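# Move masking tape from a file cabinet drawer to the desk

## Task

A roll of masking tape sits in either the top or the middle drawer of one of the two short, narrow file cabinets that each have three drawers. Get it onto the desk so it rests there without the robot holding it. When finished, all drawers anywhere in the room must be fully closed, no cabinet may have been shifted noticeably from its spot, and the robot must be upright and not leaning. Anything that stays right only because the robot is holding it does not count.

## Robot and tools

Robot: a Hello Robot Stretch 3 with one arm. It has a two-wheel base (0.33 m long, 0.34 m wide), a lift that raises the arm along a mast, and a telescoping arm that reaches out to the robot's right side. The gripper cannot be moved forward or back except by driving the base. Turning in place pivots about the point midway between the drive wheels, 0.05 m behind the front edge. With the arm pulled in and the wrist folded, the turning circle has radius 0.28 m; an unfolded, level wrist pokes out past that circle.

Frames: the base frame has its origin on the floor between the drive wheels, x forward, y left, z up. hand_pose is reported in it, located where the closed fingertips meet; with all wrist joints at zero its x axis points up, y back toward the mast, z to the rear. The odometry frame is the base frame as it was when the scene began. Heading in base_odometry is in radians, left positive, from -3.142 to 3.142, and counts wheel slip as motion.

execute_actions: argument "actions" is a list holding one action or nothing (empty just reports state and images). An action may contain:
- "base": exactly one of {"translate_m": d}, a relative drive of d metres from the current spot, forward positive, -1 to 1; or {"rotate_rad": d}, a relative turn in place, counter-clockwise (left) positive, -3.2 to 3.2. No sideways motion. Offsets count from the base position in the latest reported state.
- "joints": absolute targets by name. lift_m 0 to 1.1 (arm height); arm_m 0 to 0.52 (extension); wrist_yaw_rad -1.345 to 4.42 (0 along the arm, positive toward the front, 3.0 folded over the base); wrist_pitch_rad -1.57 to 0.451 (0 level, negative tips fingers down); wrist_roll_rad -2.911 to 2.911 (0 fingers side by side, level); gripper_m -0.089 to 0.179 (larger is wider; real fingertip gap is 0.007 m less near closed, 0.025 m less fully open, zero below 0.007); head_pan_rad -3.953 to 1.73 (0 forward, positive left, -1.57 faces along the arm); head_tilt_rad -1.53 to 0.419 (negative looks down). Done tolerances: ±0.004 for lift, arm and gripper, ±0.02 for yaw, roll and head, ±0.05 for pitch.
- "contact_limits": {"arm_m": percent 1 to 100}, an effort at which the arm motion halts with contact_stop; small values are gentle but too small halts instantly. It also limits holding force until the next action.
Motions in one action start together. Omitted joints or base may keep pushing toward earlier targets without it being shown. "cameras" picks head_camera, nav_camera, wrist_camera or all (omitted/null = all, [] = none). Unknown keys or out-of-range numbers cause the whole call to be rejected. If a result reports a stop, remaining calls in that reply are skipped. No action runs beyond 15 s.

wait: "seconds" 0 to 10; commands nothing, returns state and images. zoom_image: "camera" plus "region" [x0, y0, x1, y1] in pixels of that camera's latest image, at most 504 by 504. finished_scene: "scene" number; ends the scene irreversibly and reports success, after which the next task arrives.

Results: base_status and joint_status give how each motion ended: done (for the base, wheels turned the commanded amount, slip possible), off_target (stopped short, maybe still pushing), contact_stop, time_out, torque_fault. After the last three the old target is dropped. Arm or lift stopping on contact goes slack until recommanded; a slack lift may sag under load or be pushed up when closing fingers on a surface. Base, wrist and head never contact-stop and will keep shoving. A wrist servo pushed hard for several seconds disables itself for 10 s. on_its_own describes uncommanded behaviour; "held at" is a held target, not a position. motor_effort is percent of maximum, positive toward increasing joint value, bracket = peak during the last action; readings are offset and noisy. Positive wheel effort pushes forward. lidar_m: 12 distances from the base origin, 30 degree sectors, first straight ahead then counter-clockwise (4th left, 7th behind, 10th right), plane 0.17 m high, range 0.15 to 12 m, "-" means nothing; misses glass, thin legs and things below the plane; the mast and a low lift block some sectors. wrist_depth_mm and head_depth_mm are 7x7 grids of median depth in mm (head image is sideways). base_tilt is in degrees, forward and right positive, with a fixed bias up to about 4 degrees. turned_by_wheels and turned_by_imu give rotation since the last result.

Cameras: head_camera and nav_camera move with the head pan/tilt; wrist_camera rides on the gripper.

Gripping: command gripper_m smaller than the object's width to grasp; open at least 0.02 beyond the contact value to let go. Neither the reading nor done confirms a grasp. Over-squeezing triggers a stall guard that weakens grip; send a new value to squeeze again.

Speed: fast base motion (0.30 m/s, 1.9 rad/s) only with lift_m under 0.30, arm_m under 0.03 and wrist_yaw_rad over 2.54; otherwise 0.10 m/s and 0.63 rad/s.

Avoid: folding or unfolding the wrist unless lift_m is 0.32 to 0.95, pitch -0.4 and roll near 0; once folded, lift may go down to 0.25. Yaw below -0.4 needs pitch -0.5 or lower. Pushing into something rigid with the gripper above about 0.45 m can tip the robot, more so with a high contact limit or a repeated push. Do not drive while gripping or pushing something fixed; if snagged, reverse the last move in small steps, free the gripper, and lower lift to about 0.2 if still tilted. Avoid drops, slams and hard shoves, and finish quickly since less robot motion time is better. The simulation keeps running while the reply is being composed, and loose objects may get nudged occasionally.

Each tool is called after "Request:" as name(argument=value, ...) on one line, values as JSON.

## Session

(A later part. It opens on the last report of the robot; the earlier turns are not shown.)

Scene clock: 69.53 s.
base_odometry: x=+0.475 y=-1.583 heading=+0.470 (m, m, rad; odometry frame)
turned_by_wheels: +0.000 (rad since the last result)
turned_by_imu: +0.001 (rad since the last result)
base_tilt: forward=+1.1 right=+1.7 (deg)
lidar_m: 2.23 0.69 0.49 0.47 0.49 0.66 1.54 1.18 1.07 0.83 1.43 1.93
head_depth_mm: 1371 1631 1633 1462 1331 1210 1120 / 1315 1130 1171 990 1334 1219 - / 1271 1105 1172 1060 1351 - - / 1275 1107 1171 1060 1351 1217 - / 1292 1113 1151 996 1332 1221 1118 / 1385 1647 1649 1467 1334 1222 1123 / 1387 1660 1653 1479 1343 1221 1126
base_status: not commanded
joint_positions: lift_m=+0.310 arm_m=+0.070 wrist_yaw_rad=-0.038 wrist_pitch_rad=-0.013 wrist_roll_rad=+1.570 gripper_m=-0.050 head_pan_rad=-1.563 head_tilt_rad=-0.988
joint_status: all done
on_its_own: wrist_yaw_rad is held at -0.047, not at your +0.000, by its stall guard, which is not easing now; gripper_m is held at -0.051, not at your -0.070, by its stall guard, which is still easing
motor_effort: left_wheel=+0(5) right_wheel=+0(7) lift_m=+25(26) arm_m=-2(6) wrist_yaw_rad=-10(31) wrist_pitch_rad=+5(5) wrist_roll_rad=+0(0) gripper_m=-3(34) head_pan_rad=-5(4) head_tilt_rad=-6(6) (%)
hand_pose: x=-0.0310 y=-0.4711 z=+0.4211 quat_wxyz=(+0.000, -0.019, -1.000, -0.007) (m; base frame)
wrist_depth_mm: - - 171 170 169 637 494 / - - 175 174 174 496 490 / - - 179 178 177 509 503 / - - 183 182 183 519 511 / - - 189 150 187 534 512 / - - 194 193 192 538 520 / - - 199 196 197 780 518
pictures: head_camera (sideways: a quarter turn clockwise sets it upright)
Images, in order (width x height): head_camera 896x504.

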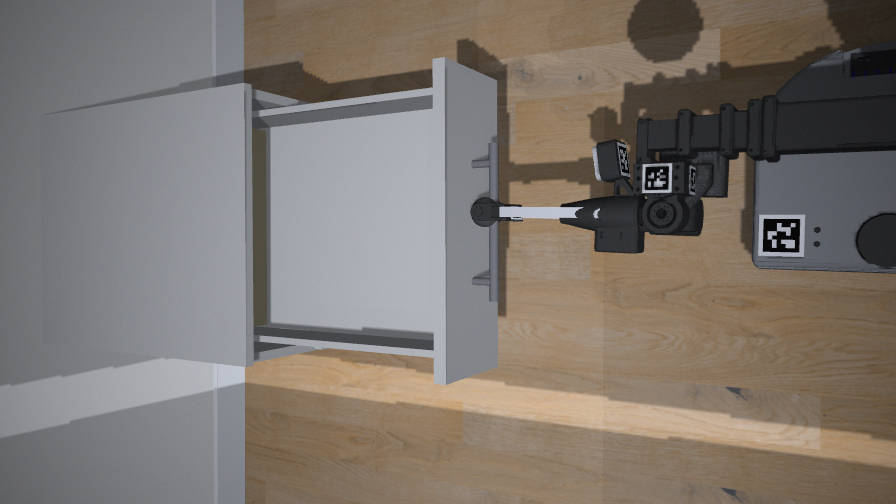

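Request:
execute_actions(actions=[{"joints":{"arm_m":0.407,"wrist_yaw_rad":0,"gripper_m":0.03},"contact_limits":{"arm_m":22}}], cameras=[])

Request:
execute_actions(actions=[{"joints":{"arm_m":0.33,"gripper_m":0.06}}], cameras=[])

Request:
execute_actions(actions=[{"joints":{"lift_m":0.148}}], cameras=["wrist_camera"])

Request:
execute_actions(actions=[{"joints":{"arm_m":0.405},"contact_limits":{"arm_m":15}}], cameras=[])

Request:
execute_actions(actions=[{"joints":{"gripper_m":-0.07}}], cameras=[])

Request:
execute_actions(actions=[{"joints":{"arm_m":0.07}}], cameras=["head_camera"])

Scene clock: 73.70 s.
base_odometry: x=+0.475 y=-1.583 heading=+0.470 (m, m, rad; odometry frame)
turned_by_wheels: +0.000 (rad since the last result)
turned_by_imu: +0.001 (rad since the last result)
base_tilt: forward=+1.2 right=+1.7 (deg)
lidar_m: 2.22 0.68 0.49 0.47 0.49 0.66 1.54 1.18 1.07 0.83 1.43 1.93
head_depth_mm: 1372 1646 1634 1464 1327 1210 1115 / 1309 1125 1332 1463 1334 1212 - / 1274 1107 1174 1425 1327 1218 - / 1276 1104 1198 1427 1332 1220 - / 1296 1110 1199 1449 1337 1218 1122 / 1381 1642 1661 1483 1337 1216 1123 / 1384 1653 1654 1478 1337 1221 1129
base_status: not commanded
joint_positions: lift_m=+0.310 arm_m=+0.406 wrist_yaw_rad=+0.002 wrist_pitch_rad=-0.021 wrist_roll_rad=+1.570 gripper_m=+0.030 head_pan_rad=-1.563 head_tilt_rad=-0.988
joint_status: all done
motor_effort: left_wheel=-1(5) right_wheel=+1(7) lift_m=+26(26) arm_m=+6(6) wrist_yaw_rad=-1(32) wrist_pitch_rad=+7(8) wrist_roll_rad=+0(1) gripper_m=+0(83) head_pan_rad=-4(5) head_tilt_rad=-6(5) (%)
contact_limits: arm_m 22 (drawing in: default 17, maximum 29; extending or still: default 26, maximum 42)
hand_pose: x=-0.0208 y=-0.8071 z=+0.4191 quat_wxyz=(+0.001, +0.001, -1.000, -0.011) (m; base frame)
wrist_depth_mm: 685 169 167 166 166 167 166 / 713 702 172 169 171 172 172 / 734 713 177 175 177 177 177 / 749 736 182 180 182 183 183 / 769 766 187 153 187 188 188 / 796 783 197 160 197 195 194 / 828 851 202 200 201 201 200
pictures: none
No camera images: the call's "cameras" was empty. Leave "cameras" out to get every camera's image.

Scene clock: 75.47 s.
base_odometry: x=+0.475 y=-1.583 heading=+0.470 (m, m, rad; odometry frame)
turned_by_wheels: +0.000 (rad since the last result)
turned_by_imu: +0.000 (rad since the last result)
base_tilt: forward=+1.3 right=+1.7 (deg)
lidar_m: 2.22 0.68 0.49 0.47 0.49 0.66 1.55 1.18 1.07 0.83 1.43 1.93
head_depth_mm: 1372 1641 1635 1460 1323 1209 1126 / 1317 1122 1334 1466 1329 1211 - / 1274 1103 1198 1387 1334 1221 - / 1279 1106 1196 1434 1337 1215 - / 1288 1106 1199 1454 1331 1225 1124 / 1386 1645 1652 1487 1335 1223 1123 / 1382 1650 1658 1478 1339 1222 1125
base_status: not commanded
joint_positions: lift_m=+0.310 arm_m=+0.330 wrist_yaw_rad=+0.002 wrist_pitch_rad=-0.021 wrist_roll_rad=+1.570 gripper_m=+0.060 head_pan_rad=-1.563 head_tilt_rad=-0.988
joint_status: all done
motor_effort: left_wheel=-2(1) right_wheel=+0(0) lift_m=+25(25) arm_m=-2(2) wrist_yaw_rad=-2(2) wrist_pitch_rad=+7(7) wrist_roll_rad=+0(0) gripper_m=+1(85) head_pan_rad=-5(6) head_tilt_rad=-6(6) (%)
hand_pose: x=-0.0209 y=-0.7310 z=+0.4191 quat_wxyz=(+0.001, +0.001, -1.000, -0.011) (m; base frame)
wrist_depth_mm: 760 751 237 237 238 238 238 / 783 782 246 244 246 244 245 / 799 806 252 251 252 252 252 / 822 843 261 259 260 260 260 / 853 860 860 268 267 266 269 / 889 883 - 278 279 274 277 / 916 910 289 286 288 284 289
pictures: none
No camera images: the call's "cameras" was empty. Leave "cameras" out to get every camera's image.

Scene clock: 77.77 s.
base_odometry: x=+0.475 y=-1.583 heading=+0.470 (m, m, rad; odometry frame)
turned_by_wheels: +0.000 (rad since the last result)
turned_by_imu: +0.000 (rad since the last result)
base_tilt: forward=+1.1 right=+1.8 (deg)
lidar_m: 2.23 0.68 0.49 0.47 0.49 0.66 1.55 1.18 1.07 0.83 1.43 1.93
head_depth_mm: 1380 1642 1636 1462 1331 1213 1120 / 1313 1126 1334 1468 1330 1211 - / 1278 1109 1201 1451 1317 1222 - / 1276 1107 1200 1429 1333 1221 - / 1288 1111 1198 1451 1331 1220 1119 / 1387 1650 1656 1485 1338 1215 1121 / 1377 1652 1659 1484 1341 1228 1125
base_status: not commanded
joint_positions: lift_m=+0.148 arm_m=+0.330 wrist_yaw_rad=+0.002 wrist_pitch_rad=-0.021 wrist_roll_rad=+1.570 gripper_m=+0.060 head_pan_rad=-1.563 head_tilt_rad=-0.988
joint_status: all done
motor_effort: left_wheel=-1(1) right_wheel=+1(0) lift_m=+24(25) arm_m=-2(2) wrist_yaw_rad=-1(1) wrist_pitch_rad=+7(7) wrist_roll_rad=+0(1) gripper_m=+0(1) head_pan_rad=-4(5) head_tilt_rad=-5(5) (%)
hand_pose: x=-0.0209 y=-0.7310 z=+0.2571 quat_wxyz=(+0.001, +0.001, -1.000, -0.011) (m; base frame)
wrist_depth_mm: 238 239 237 238 237 238 238 / 244 244 244 245 244 242 246 / 248 253 252 252 253 251 254 / 259 259 259 260 261 259 264 / 268 270 267 270 267 267 276 / 278 277 - 278 280 275 280 / 289 285 286 284 288 287 288
pictures: wrist_camera
Images, in order (width x height): wrist_camera 644x364.

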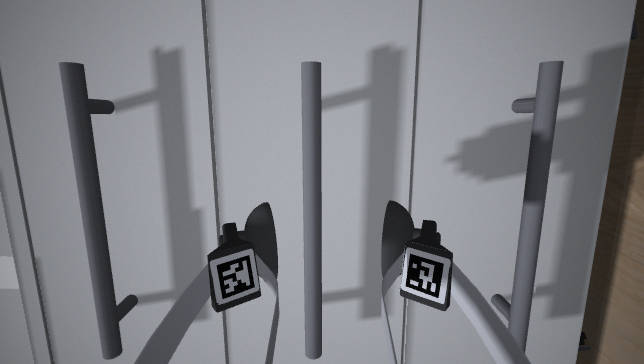

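Scene clock: 79.50 s.
base_odometry: x=+0.475 y=-1.583 heading=+0.470 (m, m, rad; odometry frame)
turned_by_wheels: +0.000 (rad since the last result)
turned_by_imu: +0.000 (rad since the last result)
base_tilt: forward=+1.2 right=+1.8 (deg)
lidar_m: 2.23 0.69 0.49 0.47 0.49 0.66 1.54 1.18 1.07 0.83 1.43 1.94
head_depth_mm: 1370 1646 1630 1460 1328 1214 1125 / 1315 1124 1332 1473 1327 1216 - / 1268 1108 1196 1380 1330 1222 - / 1277 1106 1197 1427 1331 1217 - / 1289 1106 1202 1453 1334 1223 1124 / 1378 1650 1662 1482 1341 1217 1125 / 1387 1663 1653 1484 1338 1227 1119
base_status: not commanded
joint_positions: lift_m=+0.148 arm_m=+0.405 wrist_yaw_rad=+0.002 wrist_pitch_rad=-0.021 wrist_roll_rad=+1.570 gripper_m=+0.060 head_pan_rad=-1.563 head_tilt_rad=-0.988
joint_status: all done
motor_effort: left_wheel=-1(1) right_wheel=+1(0) lift_m=+24(24) arm_m=+4(6) wrist_yaw_rad=-2(2) wrist_pitch_rad=+7(7) wrist_roll_rad=+0(1) gripper_m=+1(1) head_pan_rad=-5(5) head_tilt_rad=-5(5) (%)
contact_limits: arm_m 15 (drawing in: default 17, maximum 29; extending or still: default 26, maximum 42)
hand_pose: x=-0.0209 y=-0.8053 z=+0.2571 quat_wxyz=(+0.001, +0.001, -1.000, -0.011) (m; base frame)
wrist_depth_mm: 169 169 169 168 168 168 168 / 174 173 173 173 174 173 172 / 178 179 179 177 179 178 179 / 184 184 185 183 184 185 184 / 190 191 190 189 189 189 188 / 197 197 - 196 198 196 194 / 204 204 203 202 204 204 201
pictures: none
No camera images: the call's "cameras" was empty. Leave "cameras" out to get every camera's image.

Scene clock: 81.30 s.
base_odometry: x=+0.475 y=-1.583 heading=+0.470 (m, m, rad; odometry frame)
turned_by_wheels: +0.000 (rad since the last result)
turned_by_imu: +0.000 (rad since the last result)
base_tilt: forward=+1.3 right=+1.7 (deg)
lidar_m: 2.23 0.68 0.49 0.47 0.49 0.66 1.54 1.18 1.07 0.83 1.43 1.93
head_depth_mm: 1370 1640 1628 1460 1319 1210 1122 / 1316 1121 1336 1464 1328 1216 - / 1278 1107 1195 1381 1327 1220 - / 1275 1108 1198 1437 1332 1216 - / 1290 1112 1198 1454 1336 1220 1119 / 1385 1653 1659 1484 1342 1222 1124 / 1383 1645 1657 1481 1338 1226 1127
base_status: not commanded
joint_positions: lift_m=+0.148 arm_m=+0.405 wrist_yaw_rad=+0.002 wrist_pitch_rad=+0.008 wrist_roll_rad=+1.570 gripper_m=-0.069 head_pan_rad=-1.563 head_tilt_rad=-0.988
joint_status: all done
motor_effort: left_wheel=-1(1) right_wheel=+0(0) lift_m=+24(24) arm_m=+3(4) wrist_yaw_rad=-2(2) wrist_pitch_rad=-2(7) wrist_roll_rad=-1(1) gripper_m=-30(100) head_pan_rad=-5(4) head_tilt_rad=-6(6) (%)
hand_pose: x=-0.0209 y=-0.8062 z=+0.2644 quat_wxyz=(+0.001, +0.001, -1.000, +0.003) (m; base frame)
wrist_depth_mm: 172 170 167 165 164 165 164 / 176 176 171 168 169 169 168 / 182 181 176 173 173 175 173 / 189 187 182 180 179 180 179 / 194 193 189 149 185 186 184 / 200 200 196 175 190 192 190 / 207 206 201 199 198 199 196
pictures: none
No camera images: the call's "cameras" was empty. Leave "cameras" out to get every camera's image.

Scene clock: 84.97 s.
base_odometry: x=+0.475 y=-1.583 heading=+0.469 (m, m, rad; odometry frame)
turned_by_wheels: +0.000 (rad since the last result)
turned_by_imu: +0.000 (rad since the last result)
base_tilt: forward=+1.1 right=+1.7 (deg)
lidar_m: 2.23 0.68 0.49 0.47 0.49 0.66 1.55 1.18 1.07 0.83 1.43 1.93
head_depth_mm: 1378 1641 1647 1463 1327 1211 1122 / 1312 1120 1326 1398 1316 1218 - / 1272 1103 1298 1219 1318 - - / 1281 1108 1300 1223 1297 1218 - / 1289 1109 1197 1219 1318 1219 1120 / 1381 1644 1653 1477 1333 1223 1119 / 1387 1657 1656 1481 1338 1220 1127
base_status: not commanded
joint_positions: lift_m=+0.148 arm_m=+0.070 wrist_yaw_rad=-0.023 wrist_pitch_rad=+0.007 wrist_roll_rad=+1.571 gripper_m=-0.053 head_pan_rad=-1.563 head_tilt_rad=-0.988
joint_status: all done
on_its_own: gripper_m is held at -0.054, not at your -0.070, by its stall guard, which is still easing; wrist_yaw_rad is at rest, and its effort (+25) is outside its rest range (-12 to +12)
motor_effort: left_wheel=-4(4) right_wheel=+6(6) lift_m=+24(23) arm_m=-2(5) wrist_yaw_rad=+25(24) wrist_pitch_rad=-2(2) wrist_roll_rad=+0(0) gripper_m=-24(31) head_pan_rad=-5(4) head_tilt_rad=-6(5) (%)
hand_pose: x=-0.0273 y=-0.4717 z=+0.2644 quat_wxyz=(+0.001, -0.012, -1.000, +0.003) (m; base frame)
wrist_depth_mm: - - 170 168 167 470 333 / - - 175 172 171 475 334 / - - 179 176 176 470 333 / - - 183 181 181 508 332 / - - 189 149 185 507 331 / - - 196 192 190 505 332 / - - 200 197 197 505 330
pictures: head_camera (sideways: a quarter turn clockwise sets it upright)
Images, in order (width x height): head_camera 896x504.

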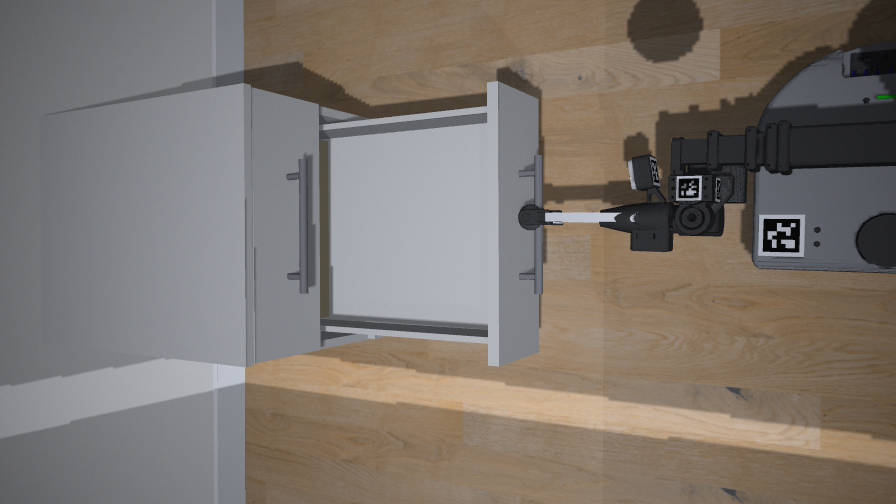

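Request:
execute_actions(actions=[{"joints":{"arm_m":0.409,"gripper_m":0.03},"contact_limits":{"arm_m":22}}], cameras=[])

Request:
execute_actions(actions=[{"joints":{"arm_m":0.25,"gripper_m":0.06}}], cameras=[])

Request:
execute_actions(actions=[{"base":{"translate_m":-0.86},"joints":{"lift_m":0.42}}], cameras=["wrist_camera","head_camera"])

Scene clock: 89.00 s.
base_odometry: x=+0.475 y=-1.583 heading=+0.470 (m, m, rad; odometry frame)
turned_by_wheels: +0.000 (rad since the last result)
turned_by_imu: +0.001 (rad since the last result)
base_tilt: forward=+1.2 right=+1.8 (deg)
lidar_m: 2.23 0.68 0.49 0.47 0.49 0.66 1.54 1.18 1.07 0.83 1.43 1.93
head_depth_mm: 1386 1634 1639 1462 1322 1207 1119 / 1312 1128 1336 1465 1331 1215 - / 1272 1108 1192 1389 1333 1223 - / 1278 1112 1200 1433 1335 1214 - / 1290 1108 1204 1447 1334 1218 1126 / 1379 1654 1660 1475 1333 1220 1121 / 1379 1652 1655 1485 1345 1219 1122
base_status: not commanded
joint_positions: lift_m=+0.148 arm_m=+0.408 wrist_yaw_rad=+0.002 wrist_pitch_rad=-0.012 wrist_roll_rad=+1.571 gripper_m=+0.030 head_pan_rad=-1.563 head_tilt_rad=-0.988
joint_status: all done
motor_effort: left_wheel=-1(4) right_wheel=+1(6) lift_m=+24(24) arm_m=+10(5) wrist_yaw_rad=-2(25) wrist_pitch_rad=+4(6) wrist_roll_rad=+0(1) gripper_m=-2(85) head_pan_rad=-4(4) head_tilt_rad=-5(7) (%)
contact_limits: arm_m 22 (drawing in: default 17, maximum 29; extending or still: default 26, maximum 42)
hand_pose: x=-0.0209 y=-0.8089 z=+0.2593 quat_wxyz=(+0.001, +0.001, -1.000, -0.007) (m; base frame)
wrist_depth_mm: 167 167 167 165 165 166 165 / 172 172 171 169 170 170 170 / 177 177 177 176 176 175 175 / 183 182 183 181 182 181 180 / 188 189 188 185 187 186 185 / 196 195 195 192 194 193 190 / 203 202 201 198 200 199 196
pictures: none
No camera images: the call's "cameras" was empty. Leave "cameras" out to get every camera's image.

Scene clock: 91.43 s.
base_odometry: x=+0.475 y=-1.583 heading=+0.470 (m, m, rad; odometry frame)
turned_by_wheels: +0.000 (rad since the last result)
turned_by_imu: +0.000 (rad since the last result)
base_tilt: forward=+1.3 right=+1.7 (deg)
lidar_m: 2.23 0.68 0.49 0.47 0.49 0.66 1.54 1.18 1.07 0.83 1.43 1.93
head_depth_mm: 1371 1647 1634 1462 1323 1212 1121 / 1313 1121 1333 1460 1326 1217 - / 1276 1103 1199 1425 - 1224 - / 1278 1108 1198 1425 1323 1212 - / 1300 1105 1203 1453 1333 1220 1120 / 1377 1655 1652 1479 1339 1224 1123 / 1379 1650 1657 1484 1341 1224 1121
base_status: not commanded
joint_positions: lift_m=+0.148 arm_m=+0.250 wrist_yaw_rad=+0.001 wrist_pitch_rad=-0.018 wrist_roll_rad=+1.571 gripper_m=+0.060 head_pan_rad=-1.563 head_tilt_rad=-0.988
joint_status: all done
motor_effort: left_wheel=-2(1) right_wheel=+0(1) lift_m=+24(23) arm_m=-2(4) wrist_yaw_rad=-1(1) wrist_pitch_rad=+7(6) wrist_roll_rad=-1(1) gripper_m=+0(86) head_pan_rad=-5(4) head_tilt_rad=-6(5) (%)
hand_pose: x=-0.0210 y=-0.6511 z=+0.2579 quat_wxyz=(+0.001, +0.001, -1.000, -0.009) (m; base frame)
wrist_depth_mm: 569 313 314 312 313 312 310 / 860 324 324 321 323 322 316 / 851 332 334 336 330 329 318 / 892 345 344 341 340 342 317 / 956 353 352 354 350 352 318 / 977 367 - 364 370 366 318 / - 382 378 376 377 382 316
pictures: none
No camera images: the call's "cameras" was empty. Leave "cameras" out to get every camera's image.

Scene clock: 101.03 s.
base_odometry: x=-0.292 y=-1.972 heading=+0.470 (m, m, rad; odometry frame)
turned_by_wheels: +0.000 (rad since the last result)
turned_by_imu: -0.002 (rad since the last result)
base_tilt: forward=+1.1 right=+1.8 (deg)
lidar_m: 1.91 0.66 0.48 0.46 0.47 0.64 0.68 0.70 0.88 0.83 1.06 1.17
head_depth_mm: 1394 1658 1637 1469 1329 1209 1120 / 1301 1100 1249 1466 1324 - - / 1279 1105 1205 1445 1316 1224 - / 1276 1109 1204 1429 1329 1216 - / 1306 1113 1242 1450 1331 1215 1121 / 1397 1667 1653 1484 1336 1224 1120 / 1395 1669 1653 1487 1346 1223 1124
base_status: done
joint_positions: lift_m=+0.420 arm_m=+0.250 wrist_yaw_rad=+0.001 wrist_pitch_rad=-0.018 wrist_roll_rad=+1.571 gripper_m=+0.060 head_pan_rad=-1.563 head_tilt_rad=-0.988
joint_status: all done
motor_effort: left_wheel=-1(6) right_wheel=+0(2) lift_m=+29(32) arm_m=-2(2) wrist_yaw_rad=+0(2) wrist_pitch_rad=+6(6) wrist_roll_rad=-1(0) gripper_m=+1(1) head_pan_rad=-4(5) head_tilt_rad=-6(5) (%)
hand_pose: x=-0.0210 y=-0.6511 z=+0.5296 quat_wxyz=(+0.001, +0.001, -1.000, -0.009) (m; base frame)
wrist_depth_mm: 848 847 845 847 320 318 320 / 884 882 866 874 327 328 326 / 908 900 907 895 337 336 335 / 933 912 934 911 348 345 346 / 941 943 958 928 356 358 354 / 982 979 - 993 372 369 370 / - - - - 380 379 378
pictures: head_camera (sideways: a quarter turn clockwise sets it upright), wrist_camera
Images, in order (width x height): head_camera 896x504, wrist_camera 644x364.

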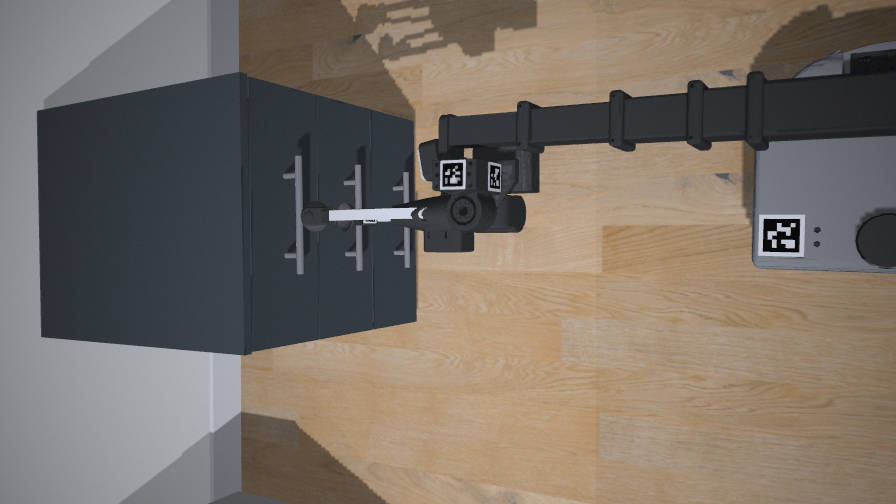

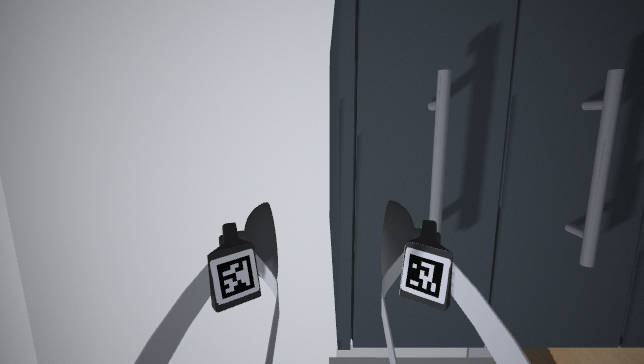

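Request:
execute_actions(actions=[{"joints":{"lift_m":0.312,"arm_m":0.33}}], cameras=[])

Request:
execute_actions(actions=[{"joints":{"arm_m":0.411},"contact_limits":{"arm_m":15}}], cameras=["wrist_camera"])

Request:
execute_actions(actions=[{"joints":{"gripper_m":-0.07}}], cameras=[])

Request:
execute_actions(actions=[{"joints":{"arm_m":0.07}}], cameras=["head_camera"])

Scene clock: 103.17 s.
base_odometry: x=-0.292 y=-1.972 heading=+0.470 (m, m, rad; odometry frame)
turned_by_wheels: +0.000 (rad since the last result)
turned_by_imu: +0.000 (rad since the last result)
base_tilt: forward=+1.2 right=+1.8 (deg)
lidar_m: 1.91 0.66 0.48 0.46 0.47 0.64 0.69 0.71 0.87 0.83 1.06 1.18
head_depth_mm: 1396 1662 1627 1455 1330 1211 1124 / 1305 1100 1251 1452 1329 1223 - / 1272 1103 1202 - 1335 1222 - / 1274 1108 1203 1439 1336 1218 - / 1299 1111 1240 1456 1333 1218 1122 / 1388 1665 1644 1475 1331 1222 1126 / 1400 1665 1657 1482 1334 1221 1124
base_status: not commanded
joint_positions: lift_m=+0.312 arm_m=+0.330 wrist_yaw_rad=+0.001 wrist_pitch_rad=-0.018 wrist_roll_rad=+1.571 gripper_m=+0.060 head_pan_rad=-1.563 head_tilt_rad=-0.988
joint_status: all done
motor_effort: left_wheel=-1(1) right_wheel=+1(0) lift_m=+24(24) arm_m=+4(6) wrist_yaw_rad=-2(1) wrist_pitch_rad=+6(6) wrist_roll_rad=-1(1) gripper_m=+1(1) head_pan_rad=-5(4) head_tilt_rad=-5(5) (%)
hand_pose: x=-0.0210 y=-0.7304 z=+0.4218 quat_wxyz=(+0.001, +0.001, -1.000, -0.009) (m; base frame)
wrist_depth_mm: 776 768 245 244 245 244 245 / 803 796 253 252 252 251 253 / 812 808 261 258 258 258 258 / 844 853 271 267 268 264 265 / 878 867 855 274 273 273 272 / 896 907 - 283 284 280 284 / 943 946 295 291 295 292 292
pictures: none
No camera images: the call's "cameras" was empty. Leave "cameras" out to get every camera's image.

Scene clock: 104.97 s.
base_odometry: x=-0.292 y=-1.972 heading=+0.470 (m, m, rad; odometry frame)
turned_by_wheels: +0.000 (rad since the last result)
turned_by_imu: +0.000 (rad since the last result)
base_tilt: forward=+1.2 right=+1.7 (deg)
lidar_m: 1.90 0.66 0.48 0.46 0.47 0.64 0.68 0.71 0.87 0.83 1.06 1.18
head_depth_mm: 1397 1665 1639 1470 1327 1208 1120 / 1303 1107 1251 1463 1333 1211 - / 1274 1107 1203 1427 1323 1224 - / 1277 1111 1201 1450 1333 1215 - / 1302 1112 1246 1450 1340 1224 1121 / 1394 1663 1644 1478 1342 1223 1121 / 1395 1662 1649 1481 1339 1221 1126
base_status: not commanded
joint_positions: lift_m=+0.312 arm_m=+0.411 wrist_yaw_rad=+0.001 wrist_pitch_rad=-0.018 wrist_roll_rad=+1.571 gripper_m=+0.060 head_pan_rad=-1.563 head_tilt_rad=-0.988
joint_status: all done
motor_effort: left_wheel=-1(1) right_wheel=+0(0) lift_m=+25(24) arm_m=+5(6) wrist_yaw_rad=-1(1) wrist_pitch_rad=+6(6) wrist_roll_rad=+0(0) gripper_m=+0(0) head_pan_rad=-4(4) head_tilt_rad=-6(6) (%)
contact_limits: arm_m 15 (drawing in: default 17, maximum 29; extending or still: default 26, maximum 42)
hand_pose: x=-0.0210 y=-0.8114 z=+0.4218 quat_wxyz=(+0.001, +0.001, -1.000, -0.009) (m; base frame)
wrist_depth_mm: 708 691 169 169 169 169 169 / 729 717 173 173 174 174 174 / 743 741 179 178 179 179 179 / 766 770 184 183 184 184 184 / 778 780 190 189 189 189 189 / 835 807 - 195 197 195 193 / 846 837 203 201 203 201 198
pictures: wrist_camera
Images, in order (width x height): wrist_camera 644x364.

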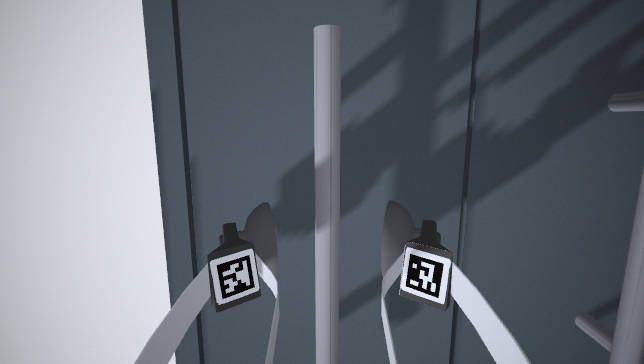

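Scene clock: 106.77 s.
base_odometry: x=-0.292 y=-1.972 heading=+0.470 (m, m, rad; odometry frame)
turned_by_wheels: +0.000 (rad since the last result)
turned_by_imu: +0.000 (rad since the last result)
base_tilt: forward=+1.2 right=+1.7 (deg)
lidar_m: 1.91 0.66 0.47 0.46 0.47 0.64 0.68 0.71 0.87 0.83 1.06 1.17
head_depth_mm: 1385 1654 1641 1463 1331 1212 1127 / 1300 1104 1249 1452 1333 1210 - / 1280 1108 1183 1428 1330 1224 - / 1278 1108 1203 1450 1333 1215 - / 1306 1103 1251 1453 1339 1224 1124 / 1399 1673 1661 1479 1339 1224 1125 / 1399 1672 1654 1477 1338 1222 1122
base_status: not commanded
joint_positions: lift_m=+0.312 arm_m=+0.411 wrist_yaw_rad=+0.001 wrist_pitch_rad=-0.017 wrist_roll_rad=+1.571 gripper_m=-0.069 head_pan_rad=-1.563 head_tilt_rad=-0.988
joint_status: all done
motor_effort: left_wheel=-1(0) right_wheel=+0(0) lift_m=+24(23) arm_m=+3(4) wrist_yaw_rad=+0(1) wrist_pitch_rad=+6(6) wrist_roll_rad=-1(0) gripper_m=-29(100) head_pan_rad=-4(5) head_tilt_rad=-6(6) (%)
hand_pose: x=-0.0210 y=-0.8116 z=+0.4222 quat_wxyz=(+0.001, +0.001, -1.000, -0.009) (m; base frame)
wrist_depth_mm: 696 701 169 167 167 169 168 / 716 715 173 171 173 173 173 / 739 741 177 176 177 177 178 / 770 765 183 181 182 183 183 / 789 785 188 153 187 189 188 / 810 804 194 195 193 195 193 / 844 851 200 198 199 201 198
pictures: none
No camera images: the call's "cameras" was empty. Leave "cameras" out to get every camera's image.

Scene clock: 110.50 s.
base_odometry: x=-0.292 y=-1.972 heading=+0.470 (m, m, rad; odometry frame)
turned_by_wheels: +0.000 (rad since the last result)
turned_by_imu: +0.001 (rad since the last result)
base_tilt: forward=+1.2 right=+1.7 (deg)
lidar_m: 1.91 0.66 0.48 0.46 0.47 0.64 0.68 0.71 0.87 0.83 1.06 1.18
head_depth_mm: 1386 1660 1638 1464 1334 1207 1121 / 1305 1108 1127 995 1326 1214 - / 1277 1107 1109 1058 1352 - - / 1278 1107 1112 1061 1351 1215 - / 1305 1108 1132 993 1338 1221 1122 / 1394 1663 1649 1479 1339 1220 1123 / 1395 1669 1659 1479 1334 1223 1122
base_status: not commanded
joint_positions: lift_m=+0.312 arm_m=+0.070 wrist_yaw_rad=-0.047 wrist_pitch_rad=-0.019 wrist_roll_rad=+1.571 gripper_m=-0.052 head_pan_rad=-1.563 head_tilt_rad=-0.988
joint_status: all done
on_its_own: wrist_yaw_rad is held at -0.054, not at your +0.000, by its stall guard, which is not easing now; gripper_m is held at -0.054, not at your -0.070, by its stall guard, which is still easing
motor_effort: left_wheel=+0(6) right_wheel=+0(9) lift_m=+23(24) arm_m=-2(2) wrist_yaw_rad=-7(39) wrist_pitch_rad=+6(7) wrist_roll_rad=+0(1) gripper_m=-23(29) head_pan_rad=-5(5) head_tilt_rad=-6(6) (%)
hand_pose: x=-0.0333 y=-0.4708 z=+0.4217 quat_wxyz=(+0.000, -0.023, -1.000, -0.010) (m; base frame)
wrist_depth_mm: - - 173 172 172 636 499 / - - 176 176 176 505 502 / - - 180 179 180 518 513 / - - 184 183 184 520 515 / - - 188 153 188 537 522 / - - 193 192 191 548 512 / - - 197 195 197 776 514
pictures: head_camera (sideways: a quarter turn clockwise sets it upright)
Images, in order (width x height): head_camera 896x504.

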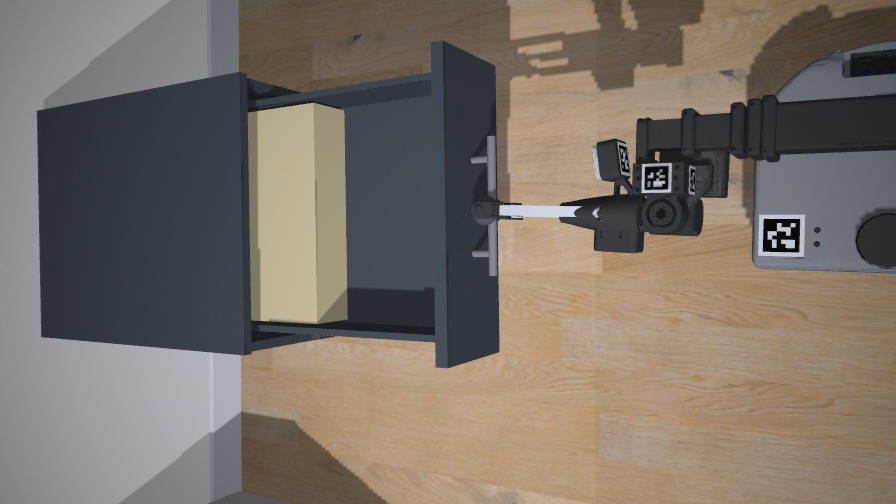

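Request:
execute_actions(actions=[{"joints":{"arm_m":0.415,"wrist_yaw_rad":0,"gripper_m":0.03},"contact_limits":{"arm_m":22}}], cameras=[])

Request:
execute_actions(actions=[{"joints":{"arm_m":0.33,"gripper_m":0.06}}], cameras=[])

Request:
execute_actions(actions=[{"joints":{"lift_m":0.153}}], cameras=["wrist_camera"])

Request:
execute_actions(actions=[{"joints":{"arm_m":0.412},"contact_limits":{"arm_m":15}}], cameras=[])

Request:
execute_actions(actions=[{"joints":{"gripper_m":-0.07}}], cameras=[])

Request:
execute_actions(actions=[{"joints":{"arm_m":0.07}}], cameras=["head_camera"])

Scene clock: 114.70 s.
base_odometry: x=-0.292 y=-1.972 heading=+0.470 (m, m, rad; odometry frame)
turned_by_wheels: +0.000 (rad since the last result)
turned_by_imu: +0.001 (rad since the last result)
base_tilt: forward=+1.1 right=+1.7 (deg)
lidar_m: 1.90 0.66 0.48 0.46 0.47 0.64 0.68 0.71 0.88 0.83 1.06 1.17
head_depth_mm: 1391 1657 1633 1470 1328 1211 1121 / 1305 1099 1253 1465 1348 1212 - / 1277 1104 1191 1432 1331 1216 - / 1283 1108 1204 1454 1338 1217 - / 1313 1109 1252 1451 1339 1221 1118 / 1404 1663 1654 1477 1334 1224 1123 / 1400 1661 1654 1481 1336 1221 1121
base_status: not commanded
joint_positions: lift_m=+0.312 arm_m=+0.414 wrist_yaw_rad=+0.002 wrist_pitch_rad=-0.024 wrist_roll_rad=+1.571 gripper_m=+0.030 head_pan_rad=-1.563 head_tilt_rad=-0.988
joint_status: all done
motor_effort: left_wheel=-1(5) right_wheel=+0(7) lift_m=+24(24) arm_m=+9(10) wrist_yaw_rad=-2(40) wrist_pitch_rad=+8(8) wrist_roll_rad=-1(0) gripper_m=-1(83) head_pan_rad=-5(5) head_tilt_rad=-5(5) (%)
contact_limits: arm_m 22 (drawing in: default 17, maximum 29; extending or still: default 26, maximum 42)
hand_pose: x=-0.0209 y=-0.8147 z=+0.4202 quat_wxyz=(+0.001, +0.001, -1.000, -0.013) (m; base frame)
wrist_depth_mm: 687 680 167 166 168 168 168 / 713 711 172 171 172 172 173 / 731 726 177 176 177 177 177 / 757 759 182 181 183 182 183 / 781 780 187 170 188 188 188 / 816 814 195 193 197 193 192 / 852 856 200 199 200 200 198
pictures: none
No camera images: the call's "cameras" was empty. Leave "cameras" out to get every camera's image.

Scene clock: 116.53 s.
base_odometry: x=-0.292 y=-1.972 heading=+0.470 (m, m, rad; odometry frame)
turned_by_wheels: +0.000 (rad since the last result)
turned_by_imu: +0.000 (rad since the last result)
base_tilt: forward=+1.1 right=+1.7 (deg)
lidar_m: 1.91 0.66 0.48 0.46 0.47 0.64 0.68 0.71 0.88 0.83 1.06 1.18
head_depth_mm: 1387 1659 1626 1464 1326 1216 1123 / 1307 1107 1251 1464 1324 1209 - / 1276 1104 1207 - 1335 1217 - / 1273 1108 1204 1449 1333 1220 - / 1307 1111 1249 1458 1335 1219 1120 / 1397 1664 1660 1468 1338 1219 1121 / 1391 1674 1648 1479 1335 1222 1122
base_status: not commanded
joint_positions: lift_m=+0.312 arm_m=+0.330 wrist_yaw_rad=+0.002 wrist_pitch_rad=-0.024 wrist_roll_rad=+1.571 gripper_m=+0.060 head_pan_rad=-1.563 head_tilt_rad=-0.988
joint_status: all done
motor_effort: left_wheel=-1(1) right_wheel=+0(0) lift_m=+24(24) arm_m=-2(6) wrist_yaw_rad=-2(2) wrist_pitch_rad=+8(8) wrist_roll_rad=-1(0) gripper_m=+0(84) head_pan_rad=-4(4) head_tilt_rad=-5(6) (%)
hand_pose: x=-0.0209 y=-0.7309 z=+0.4202 quat_wxyz=(+0.001, +0.001, -1.000, -0.013) (m; base frame)
wrist_depth_mm: 760 775 246 246 245 246 247 / 767 797 252 252 253 251 252 / 820 829 260 261 261 257 260 / 835 841 269 266 267 265 268 / 885 875 868 276 274 275 276 / 896 904 - 283 285 282 285 / 936 937 295 294 293 294 293
pictures: none
No camera images: the call's "cameras" was empty. Leave "cameras" out to get every camera's image.

Scene clock: 118.80 s.
base_odometry: x=-0.292 y=-1.972 heading=+0.470 (m, m, rad; odometry frame)
turned_by_wheels: +0.000 (rad since the last result)
turned_by_imu: +0.000 (rad since the last result)
base_tilt: forward=+1.2 right=+1.6 (deg)
lidar_m: 1.91 0.66 0.47 0.46 0.47 0.64 0.68 0.71 0.88 0.83 1.06 1.18
head_depth_mm: 1392 1668 1637 1465 1334 1208 1118 / 1305 1104 1253 1462 1329 1214 - / 1275 1106 1211 1459 1315 1224 - / 1276 1105 1204 1461 1330 1212 - / 1305 1105 1247 1455 1331 1217 1122 / 1392 1659 1649 1477 1333 1222 1124 / 1393 1672 1645 1479 1339 1222 1122
base_status: not commanded
joint_positions: lift_m=+0.153 arm_m=+0.330 wrist_yaw_rad=+0.002 wrist_pitch_rad=-0.024 wrist_roll_rad=+1.571 gripper_m=+0.060 head_pan_rad=-1.563 head_tilt_rad=-0.988
joint_status: all done
motor_effort: left_wheel=-1(1) right_wheel=+1(0) lift_m=+24(25) arm_m=-2(2) wrist_yaw_rad=-1(2) wrist_pitch_rad=+7(8) wrist_roll_rad=+0(0) gripper_m=+1(0) head_pan_rad=-4(5) head_tilt_rad=-6(5) (%)
hand_pose: x=-0.0209 y=-0.7309 z=+0.2613 quat_wxyz=(+0.001, +0.001, -1.000, -0.013) (m; base frame)
wrist_depth_mm: 245 246 245 245 245 245 246 / 250 252 253 251 253 253 254 / 259 258 259 260 259 259 261 / 266 266 268 267 269 267 270 / 275 276 274 275 273 274 279 / 284 282 - 284 284 281 286 / 297 292 292 293 294 295 297
pictures: wrist_camera
Images, in order (width x height): wrist_camera 644x364.

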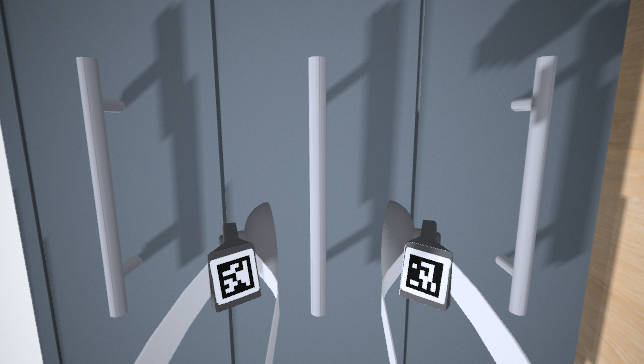

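Scene clock: 120.60 s.
base_odometry: x=-0.292 y=-1.972 heading=+0.470 (m, m, rad; odometry frame)
turned_by_wheels: +0.000 (rad since the last result)
turned_by_imu: +0.000 (rad since the last result)
base_tilt: forward=+1.2 right=+1.6 (deg)
lidar_m: 1.91 0.66 0.48 0.46 0.47 0.64 0.68 0.71 0.87 0.83 1.06 1.18
head_depth_mm: 1398 1662 1633 1462 1324 1213 1124 / 1298 1104 1251 1456 1327 1209 - / 1273 1101 1210 1457 1332 1225 - / 1275 1108 1204 1453 1330 1215 - / 1307 1109 1248 1445 1336 1222 1124 / 1405 1675 1648 1476 1338 1219 1121 / 1404 1658 1659 1482 1343 1216 1124
base_status: not commanded
joint_positions: lift_m=+0.153 arm_m=+0.412 wrist_yaw_rad=+0.002 wrist_pitch_rad=-0.024 wrist_roll_rad=+1.571 gripper_m=+0.060 head_pan_rad=-1.563 head_tilt_rad=-0.988
joint_status: all done
motor_effort: left_wheel=-1(1) right_wheel=+0(0) lift_m=+24(24) arm_m=+4(5) wrist_yaw_rad=-2(2) wrist_pitch_rad=+8(8) wrist_roll_rad=+0(0) gripper_m=+1(1) head_pan_rad=-4(4) head_tilt_rad=-6(6) (%)
contact_limits: arm_m 15 (drawing in: default 17, maximum 29; extending or still: default 26, maximum 42)
hand_pose: x=-0.0209 y=-0.8122 z=+0.2613 quat_wxyz=(+0.001, +0.001, -1.000, -0.013) (m; base frame)
wrist_depth_mm: 169 169 170 168 170 169 169 / 174 174 174 173 175 174 174 / 179 179 179 179 179 180 180 / 185 185 184 184 184 185 183 / 189 190 189 189 190 190 189 / 196 196 - 194 198 196 194 / 201 201 202 201 202 202 200
pictures: none
No camera images: the call's "cameras" was empty. Leave "cameras" out to get every camera's image.

Scene clock: 122.40 s.
base_odometry: x=-0.292 y=-1.972 heading=+0.470 (m, m, rad; odometry frame)
turned_by_wheels: +0.000 (rad since the last result)
turned_by_imu: +0.000 (rad since the last result)
base_tilt: forward=+1.2 right=+1.5 (deg)
lidar_m: 1.91 0.66 0.48 0.46 0.47 0.64 0.68 0.71 0.88 0.84 1.06 1.18
head_depth_mm: 1389 1661 1636 1465 1336 1212 1122 / 1304 1100 1250 1462 1326 1213 - / 1277 1101 1203 1447 1330 1218 - / 1279 1104 1203 1447 1326 1219 - / 1309 1110 1244 1442 1331 1222 1117 / 1393 1660 1651 1483 1336 1220 1125 / 1399 1666 1647 1481 1334 1224 1123
base_status: not commanded
joint_positions: lift_m=+0.153 arm_m=+0.412 wrist_yaw_rad=+0.002 wrist_pitch_rad=-0.006 wrist_roll_rad=+1.571 gripper_m=-0.069 head_pan_rad=-1.563 head_tilt_rad=-0.988
joint_status: all done
motor_effort: left_wheel=+0(1) right_wheel=+0(1) lift_m=+25(24) arm_m=+3(4) wrist_yaw_rad=-1(2) wrist_pitch_rad=+3(8) wrist_roll_rad=-1(1) gripper_m=-30(100) head_pan_rad=-4(5) head_tilt_rad=-5(6) (%)
hand_pose: x=-0.0209 y=-0.8129 z=+0.2659 quat_wxyz=(+0.001, +0.001, -1.000, -0.003) (m; base frame)
wrist_depth_mm: 171 171 168 166 167 167 166 / 176 176 173 171 172 172 171 / 181 180 178 177 176 177 176 / 185 185 183 181 181 182 181 / 192 191 188 152 187 188 187 / 197 197 195 194 192 193 191 / 202 203 200 199 199 199 196
pictures: none
No camera images: the call's "cameras" was empty. Leave "cameras" out to get every camera's image.

Scene clock: 126.13 s.
base_odometry: x=-0.292 y=-1.972 heading=+0.470 (m, m, rad; odometry frame)
turned_by_wheels: +0.000 (rad since the last result)
turned_by_imu: +0.001 (rad since the last result)
base_tilt: forward=+1.2 right=+1.6 (deg)
lidar_m: 1.90 0.66 0.48 0.46 0.47 0.64 0.68 0.71 0.88 0.83 1.06 1.17
head_depth_mm: 1386 1665 1635 1460 1326 1208 1126 / 1304 1104 1269 1223 1313 1217 - / 1279 1104 1253 1224 1307 - - / 1273 1111 1250 1220 1314 1217 - / 1310 1110 1273 1247 1305 1222 1118 / 1404 1679 1653 1474 1338 1222 1123 / 1393 1666 1652 1477 1344 1218 1124
base_status: not commanded
joint_positions: lift_m=+0.153 arm_m=+0.070 wrist_yaw_rad=-0.045 wrist_pitch_rad=-0.007 wrist_roll_rad=+1.571 gripper_m=-0.052 head_pan_rad=-1.563 head_tilt_rad=-0.988
joint_status: all done
on_its_own: wrist_yaw_rad is held at -0.053, not at your +0.000, by its stall guard, which is not easing now; gripper_m is held at -0.054, not at your -0.070, by its stall guard, which is still easing
motor_effort: left_wheel=+0(6) right_wheel=+0(9) lift_m=+23(23) arm_m=-2(2) wrist_yaw_rad=-8(37) wrist_pitch_rad=+3(3) wrist_roll_rad=-1(1) gripper_m=-23(30) head_pan_rad=-4(4) head_tilt_rad=-6(6) (%)
hand_pose: x=-0.0328 y=-0.4712 z=+0.2656 quat_wxyz=(+0.000, -0.022, -1.000, -0.004) (m; base frame)
wrist_depth_mm: - - 173 172 172 466 328 / - - 177 175 175 459 330 / - - 181 180 178 468 330 / - - 185 183 183 500 330 / - - 189 153 187 501 328 / - - 194 193 192 501 330 / - - 199 196 196 502 332
pictures: head_camera (sideways: a quarter turn clockwise sets it upright)
Images, in order (width x height): head_camera 896x504.

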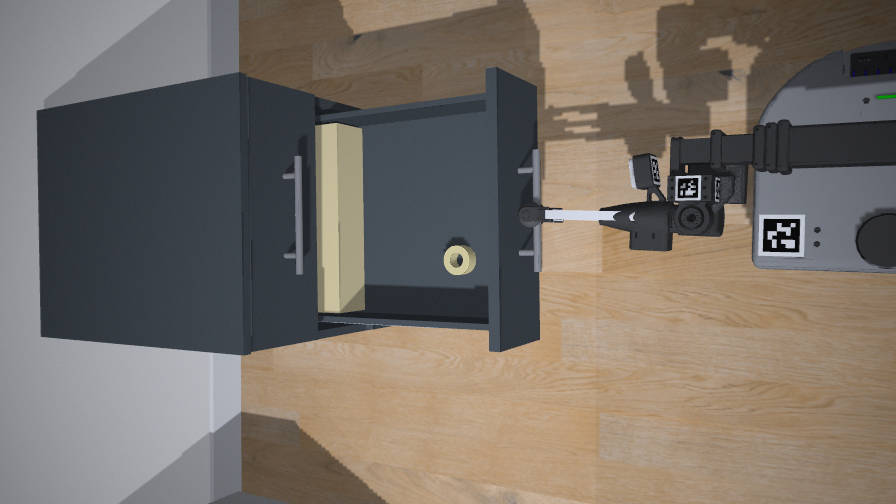

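Request:
execute_actions(actions=[{"joints":{"gripper_m":0.06,"wrist_yaw_rad":0}}], cameras=[])

Request:
execute_actions(actions=[{"joints":{"arm_m":0}}], cameras=[])

Request:
execute_actions(actions=[{"base":{"translate_m":0.06},"joints":{"lift_m":0.55,"wrist_roll_rad":0,"gripper_m":0.11}}], cameras=[])

Request:
execute_actions(actions=[{"joints":{"arm_m":0.42,"wrist_pitch_rad":-1.5}}], cameras=["wrist_camera"])

Scene clock: 128.30 s.
base_odometry: x=-0.292 y=-1.972 heading=+0.470 (m, m, rad; odometry frame)
turned_by_wheels: +0.000 (rad since the last result)
turned_by_imu: +0.000 (rad since the last result)
base_tilt: forward=+1.3 right=+1.7 (deg)
lidar_m: 1.91 0.66 0.48 0.46 0.47 0.64 0.68 0.71 0.87 0.84 1.06 1.18
head_depth_mm: 1399 1661 1635 1468 1329 1216 1123 / 1301 1104 1270 1222 1313 1216 - / 1276 1107 1259 1219 1318 - - / 1275 1107 1250 1218 1303 1215 - / 1311 1110 1271 1244 1314 1221 1119 / 1392 1664 1658 1477 1338 1221 1125 / 1401 1667 1647 1487 1335 1221 1126
base_status: not commanded
joint_positions: lift_m=+0.153 arm_m=+0.070 wrist_yaw_rad=-0.003 wrist_pitch_rad=-0.017 wrist_roll_rad=+1.571 gripper_m=+0.060 head_pan_rad=-1.563 head_tilt_rad=-0.988
joint_status: all done
motor_effort: left_wheel=-3(4) right_wheel=+1(7) lift_m=+23(24) arm_m=-1(2) wrist_yaw_rad=+3(38) wrist_pitch_rad=+6(6) wrist_roll_rad=-1(0) gripper_m=+1(86) head_pan_rad=-4(4) head_tilt_rad=-6(6) (%)
hand_pose: x=-0.0221 y=-0.4711 z=+0.2632 quat_wxyz=(+0.000, -0.001, -1.000, -0.009) (m; base frame)
wrist_depth_mm: - - 171 168 170 454 324 / - - 175 172 175 488 326 / - - 179 179 179 490 323 / - - 185 183 184 490 324 / - - 189 189 188 494 324 / - - - 196 196 473 325 / - - 202 202 203 460 327
pictures: none
No camera images: the call's "cameras" was empty. Leave "cameras" out to get every camera's image.

Scene clock: 130.00 s.
base_odometry: x=-0.292 y=-1.972 heading=+0.470 (m, m, rad; odometry frame)
turned_by_wheels: +0.000 (rad since the last result)
turned_by_imu: +0.000 (rad since the last result)
base_tilt: forward=+1.0 right=+1.7 (deg)
lidar_m: 1.91 0.66 0.48 0.46 0.47 0.64 0.69 0.71 0.87 0.84 1.06 1.18
head_depth_mm: 1391 1658 1638 1473 1330 1209 1121 / 1299 1106 1270 1222 1307 1211 - / 1280 1103 1251 1222 1307 1242 - / 1283 1101 1246 1221 1301 1232 - / 1305 1109 1276 1238 1312 1217 1116 / 1392 1673 1660 1483 1338 1226 1124 / 1391 1665 1656 1480 1337 1220 1122
base_status: not commanded
joint_positions: lift_m=+0.153 arm_m=+0.000 wrist_yaw_rad=-0.002 wrist_pitch_rad=-0.017 wrist_roll_rad=+1.571 gripper_m=+0.060 head_pan_rad=-1.563 head_tilt_rad=-0.988
joint_status: all done
motor_effort: left_wheel=-2(2) right_wheel=+1(1) lift_m=+23(24) arm_m=-2(4) wrist_yaw_rad=+2(3) wrist_pitch_rad=+6(6) wrist_roll_rad=-1(1) gripper_m=+0(1) head_pan_rad=-5(5) head_tilt_rad=-5(5) (%)
hand_pose: x=-0.0219 y=-0.4011 z=+0.2630 quat_wxyz=(+0.000, -0.001, -1.000, -0.009) (m; base frame)
wrist_depth_mm: - - 237 234 237 487 324 / - - 244 242 244 490 327 / - - 252 248 250 487 325 / - - 259 256 259 489 327 / - - 618 263 612 491 323 / - - - 271 273 475 328 / - - - 280 695 455 322
pictures: none
No camera images: the call's "cameras" was empty. Leave "cameras" out to get every camera's image.

Scene clock: 134.43 s.
base_odometry: x=-0.238 y=-1.945 heading=+0.470 (m, m, rad; odometry frame)
turned_by_wheels: +0.000 (rad since the last result)
turned_by_imu: +0.001 (rad since the last result)
base_tilt: forward=+1.2 right=+1.6 (deg)
lidar_m: 1.91 0.66 0.48 0.46 0.47 0.64 0.75 0.77 0.87 0.83 1.02 1.18
head_depth_mm: 1394 1536 1608 1468 1325 1225 1123 / 1274 1104 1226 1205 1308 - - / 1275 1105 1246 1223 1103 - - / 1277 1111 1253 1225 1307 1217 - / 1364 1581 1628 1477 1340 1214 1119 / 1398 1669 1644 1476 1338 1221 1117 / 1393 1618 1625 1480 1342 1217 1126
base_status: done
joint_positions: lift_m=+0.550 arm_m=+0.000 wrist_yaw_rad=-0.002 wrist_pitch_rad=-0.018 wrist_roll_rad=+0.007 gripper_m=+0.110 head_pan_rad=-1.563 head_tilt_rad=-0.988
joint_status: all done
motor_effort: left_wheel=-1(5) right_wheel=+0(3) lift_m=+28(30) arm_m=-2(2) wrist_yaw_rad=+3(3) wrist_pitch_rad=+7(6) wrist_roll_rad=-4(5) gripper_m=+0(84) head_pan_rad=-4(4) head_tilt_rad=-5(5) (%)
hand_pose: x=-0.0219 y=-0.4011 z=+0.6599 quat_wxyz=(+0.705, +0.006, -0.709, -0.007) (m; base frame)
wrist_depth_mm: - - - - - - 862 / - - - - - - 850 / - - - - - - 850 / - - - - - - 875 / 732 - - 636 631 - 873 / 718 905 - 645 653 - 878 / 703 - - 684 677 - 837
pictures: none
No camera images: the call's "cameras" was empty. Leave "cameras" out to get every camera's image.

Scene clock: 138.70 s.
base_odometry: x=-0.238 y=-1.945 heading=+0.470 (m, m, rad; odometry frame)
turned_by_wheels: +0.000 (rad since the last result)
turned_by_imu: +0.001 (rad since the last result)
base_tilt: forward=+1.1 right=+1.8 (deg)
lidar_m: 1.91 0.66 0.48 0.46 0.47 0.64 0.74 0.77 0.87 0.83 1.03 1.17
head_depth_mm: 1392 1524 1608 1472 1337 1222 1122 / 1269 1104 1195 1202 - 1222 - / 1274 1126 - 1223 1299 1219 - / 1277 1106 1249 1210 1313 1222 - / 1361 1578 1629 1473 1335 1220 1119 / 1394 1668 1651 1481 1333 1220 1125 / 1400 1629 1638 1484 1342 1222 1127
base_status: not commanded
joint_positions: lift_m=+0.550 arm_m=+0.420 wrist_yaw_rad=-0.002 wrist_pitch_rad=-1.495 wrist_roll_rad=+0.007 gripper_m=+0.110 head_pan_rad=-1.563 head_tilt_rad=-0.988
joint_status: all done
motor_effort: left_wheel=-1(1) right_wheel=+0(0) lift_m=+29(29) arm_m=+4(4) wrist_yaw_rad=+3(2) wrist_pitch_rad=-1(5) wrist_roll_rad=-3(4) gripper_m=+0(0) head_pan_rad=-4(5) head_tilt_rad=-6(6) (%)
hand_pose: x=-0.0216 y=-0.5599 z=+0.4313 quat_wxyz=(+0.516, +0.479, -0.520, -0.483) (m; base frame)
wrist_depth_mm: 573 580 359 362 361 359 322 / 587 583 368 366 366 367 324 / 594 594 373 373 374 372 326 / 606 601 379 383 380 380 345 / 612 614 385 379 369 364 316 / 627 627 265 262 277 268 264 / 638 643 631 630 638 636 626
pictures: wrist_camera
Images, in order (width x height): wrist_camera 644x364.

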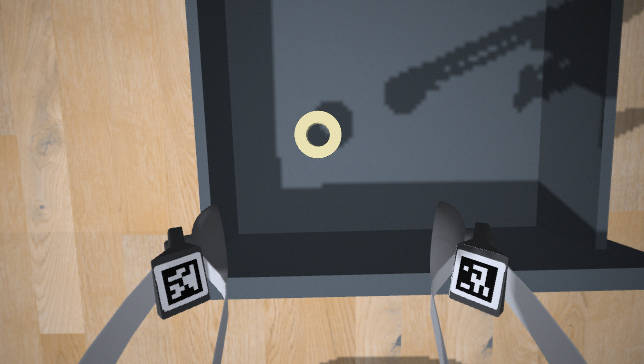

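Request:
execute_actions(actions=[{"joints":{"arm_m":0.495,"lift_m":0.42,"gripper_m":0.09}}], cameras=["wrist_camera"])

Scene clock: 140.87 s.
base_odometry: x=-0.238 y=-1.945 heading=+0.470 (m, m, rad; odometry frame)
turned_by_wheels: +0.000 (rad since the last result)
turned_by_imu: +0.000 (rad since the last result)
base_tilt: forward=+1.2 right=+1.7 (deg)
lidar_m: 1.91 0.66 0.48 0.46 0.47 0.64 0.75 0.77 0.87 0.83 1.02 1.18
head_depth_mm: 1387 1536 1611 1471 1323 1217 1118 / 1272 1103 1197 1199 1311 - - / 1277 1102 - 1210 1300 1223 - / 1274 1103 1247 1214 1318 1217 - / 1361 1572 1615 1468 1331 1217 1120 / 1394 1672 1648 1480 1338 1223 1124 / 1399 1618 1630 1483 1345 1220 1121
base_status: not commanded
joint_positions: lift_m=+0.420 arm_m=+0.495 wrist_yaw_rad=-0.002 wrist_pitch_rad=-1.496 wrist_roll_rad=+0.007 gripper_m=+0.090 head_pan_rad=-1.563 head_tilt_rad=-0.988
joint_status: all done
motor_effort: left_wheel=-1(0) right_wheel=+1(1) lift_m=+24(25) arm_m=+4(8) wrist_yaw_rad=+2(2) wrist_pitch_rad=-1(1) wrist_roll_rad=-3(4) gripper_m=+0(73) head_pan_rad=-4(4) head_tilt_rad=-5(6) (%)
hand_pose: x=-0.0216 y=-0.6347 z=+0.3015 quat_wxyz=(+0.516, +0.479, -0.520, -0.483) (m; base frame)
wrist_depth_mm: 450 194 238 237 236 235 236 / 455 192 243 241 242 240 240 / 464 191 246 246 247 246 244 / 479 190 250 250 250 249 249 / 480 188 257 233 255 252 252 / 493 187 263 261 259 257 258 / 498 215 266 265 265 263 263
pictures: wrist_camera
Images, in order (width x height): wrist_camera 644x364.

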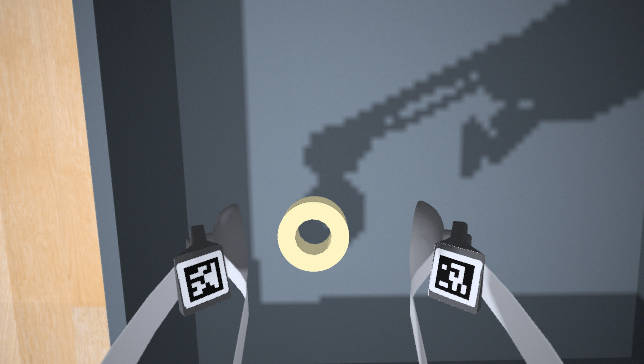

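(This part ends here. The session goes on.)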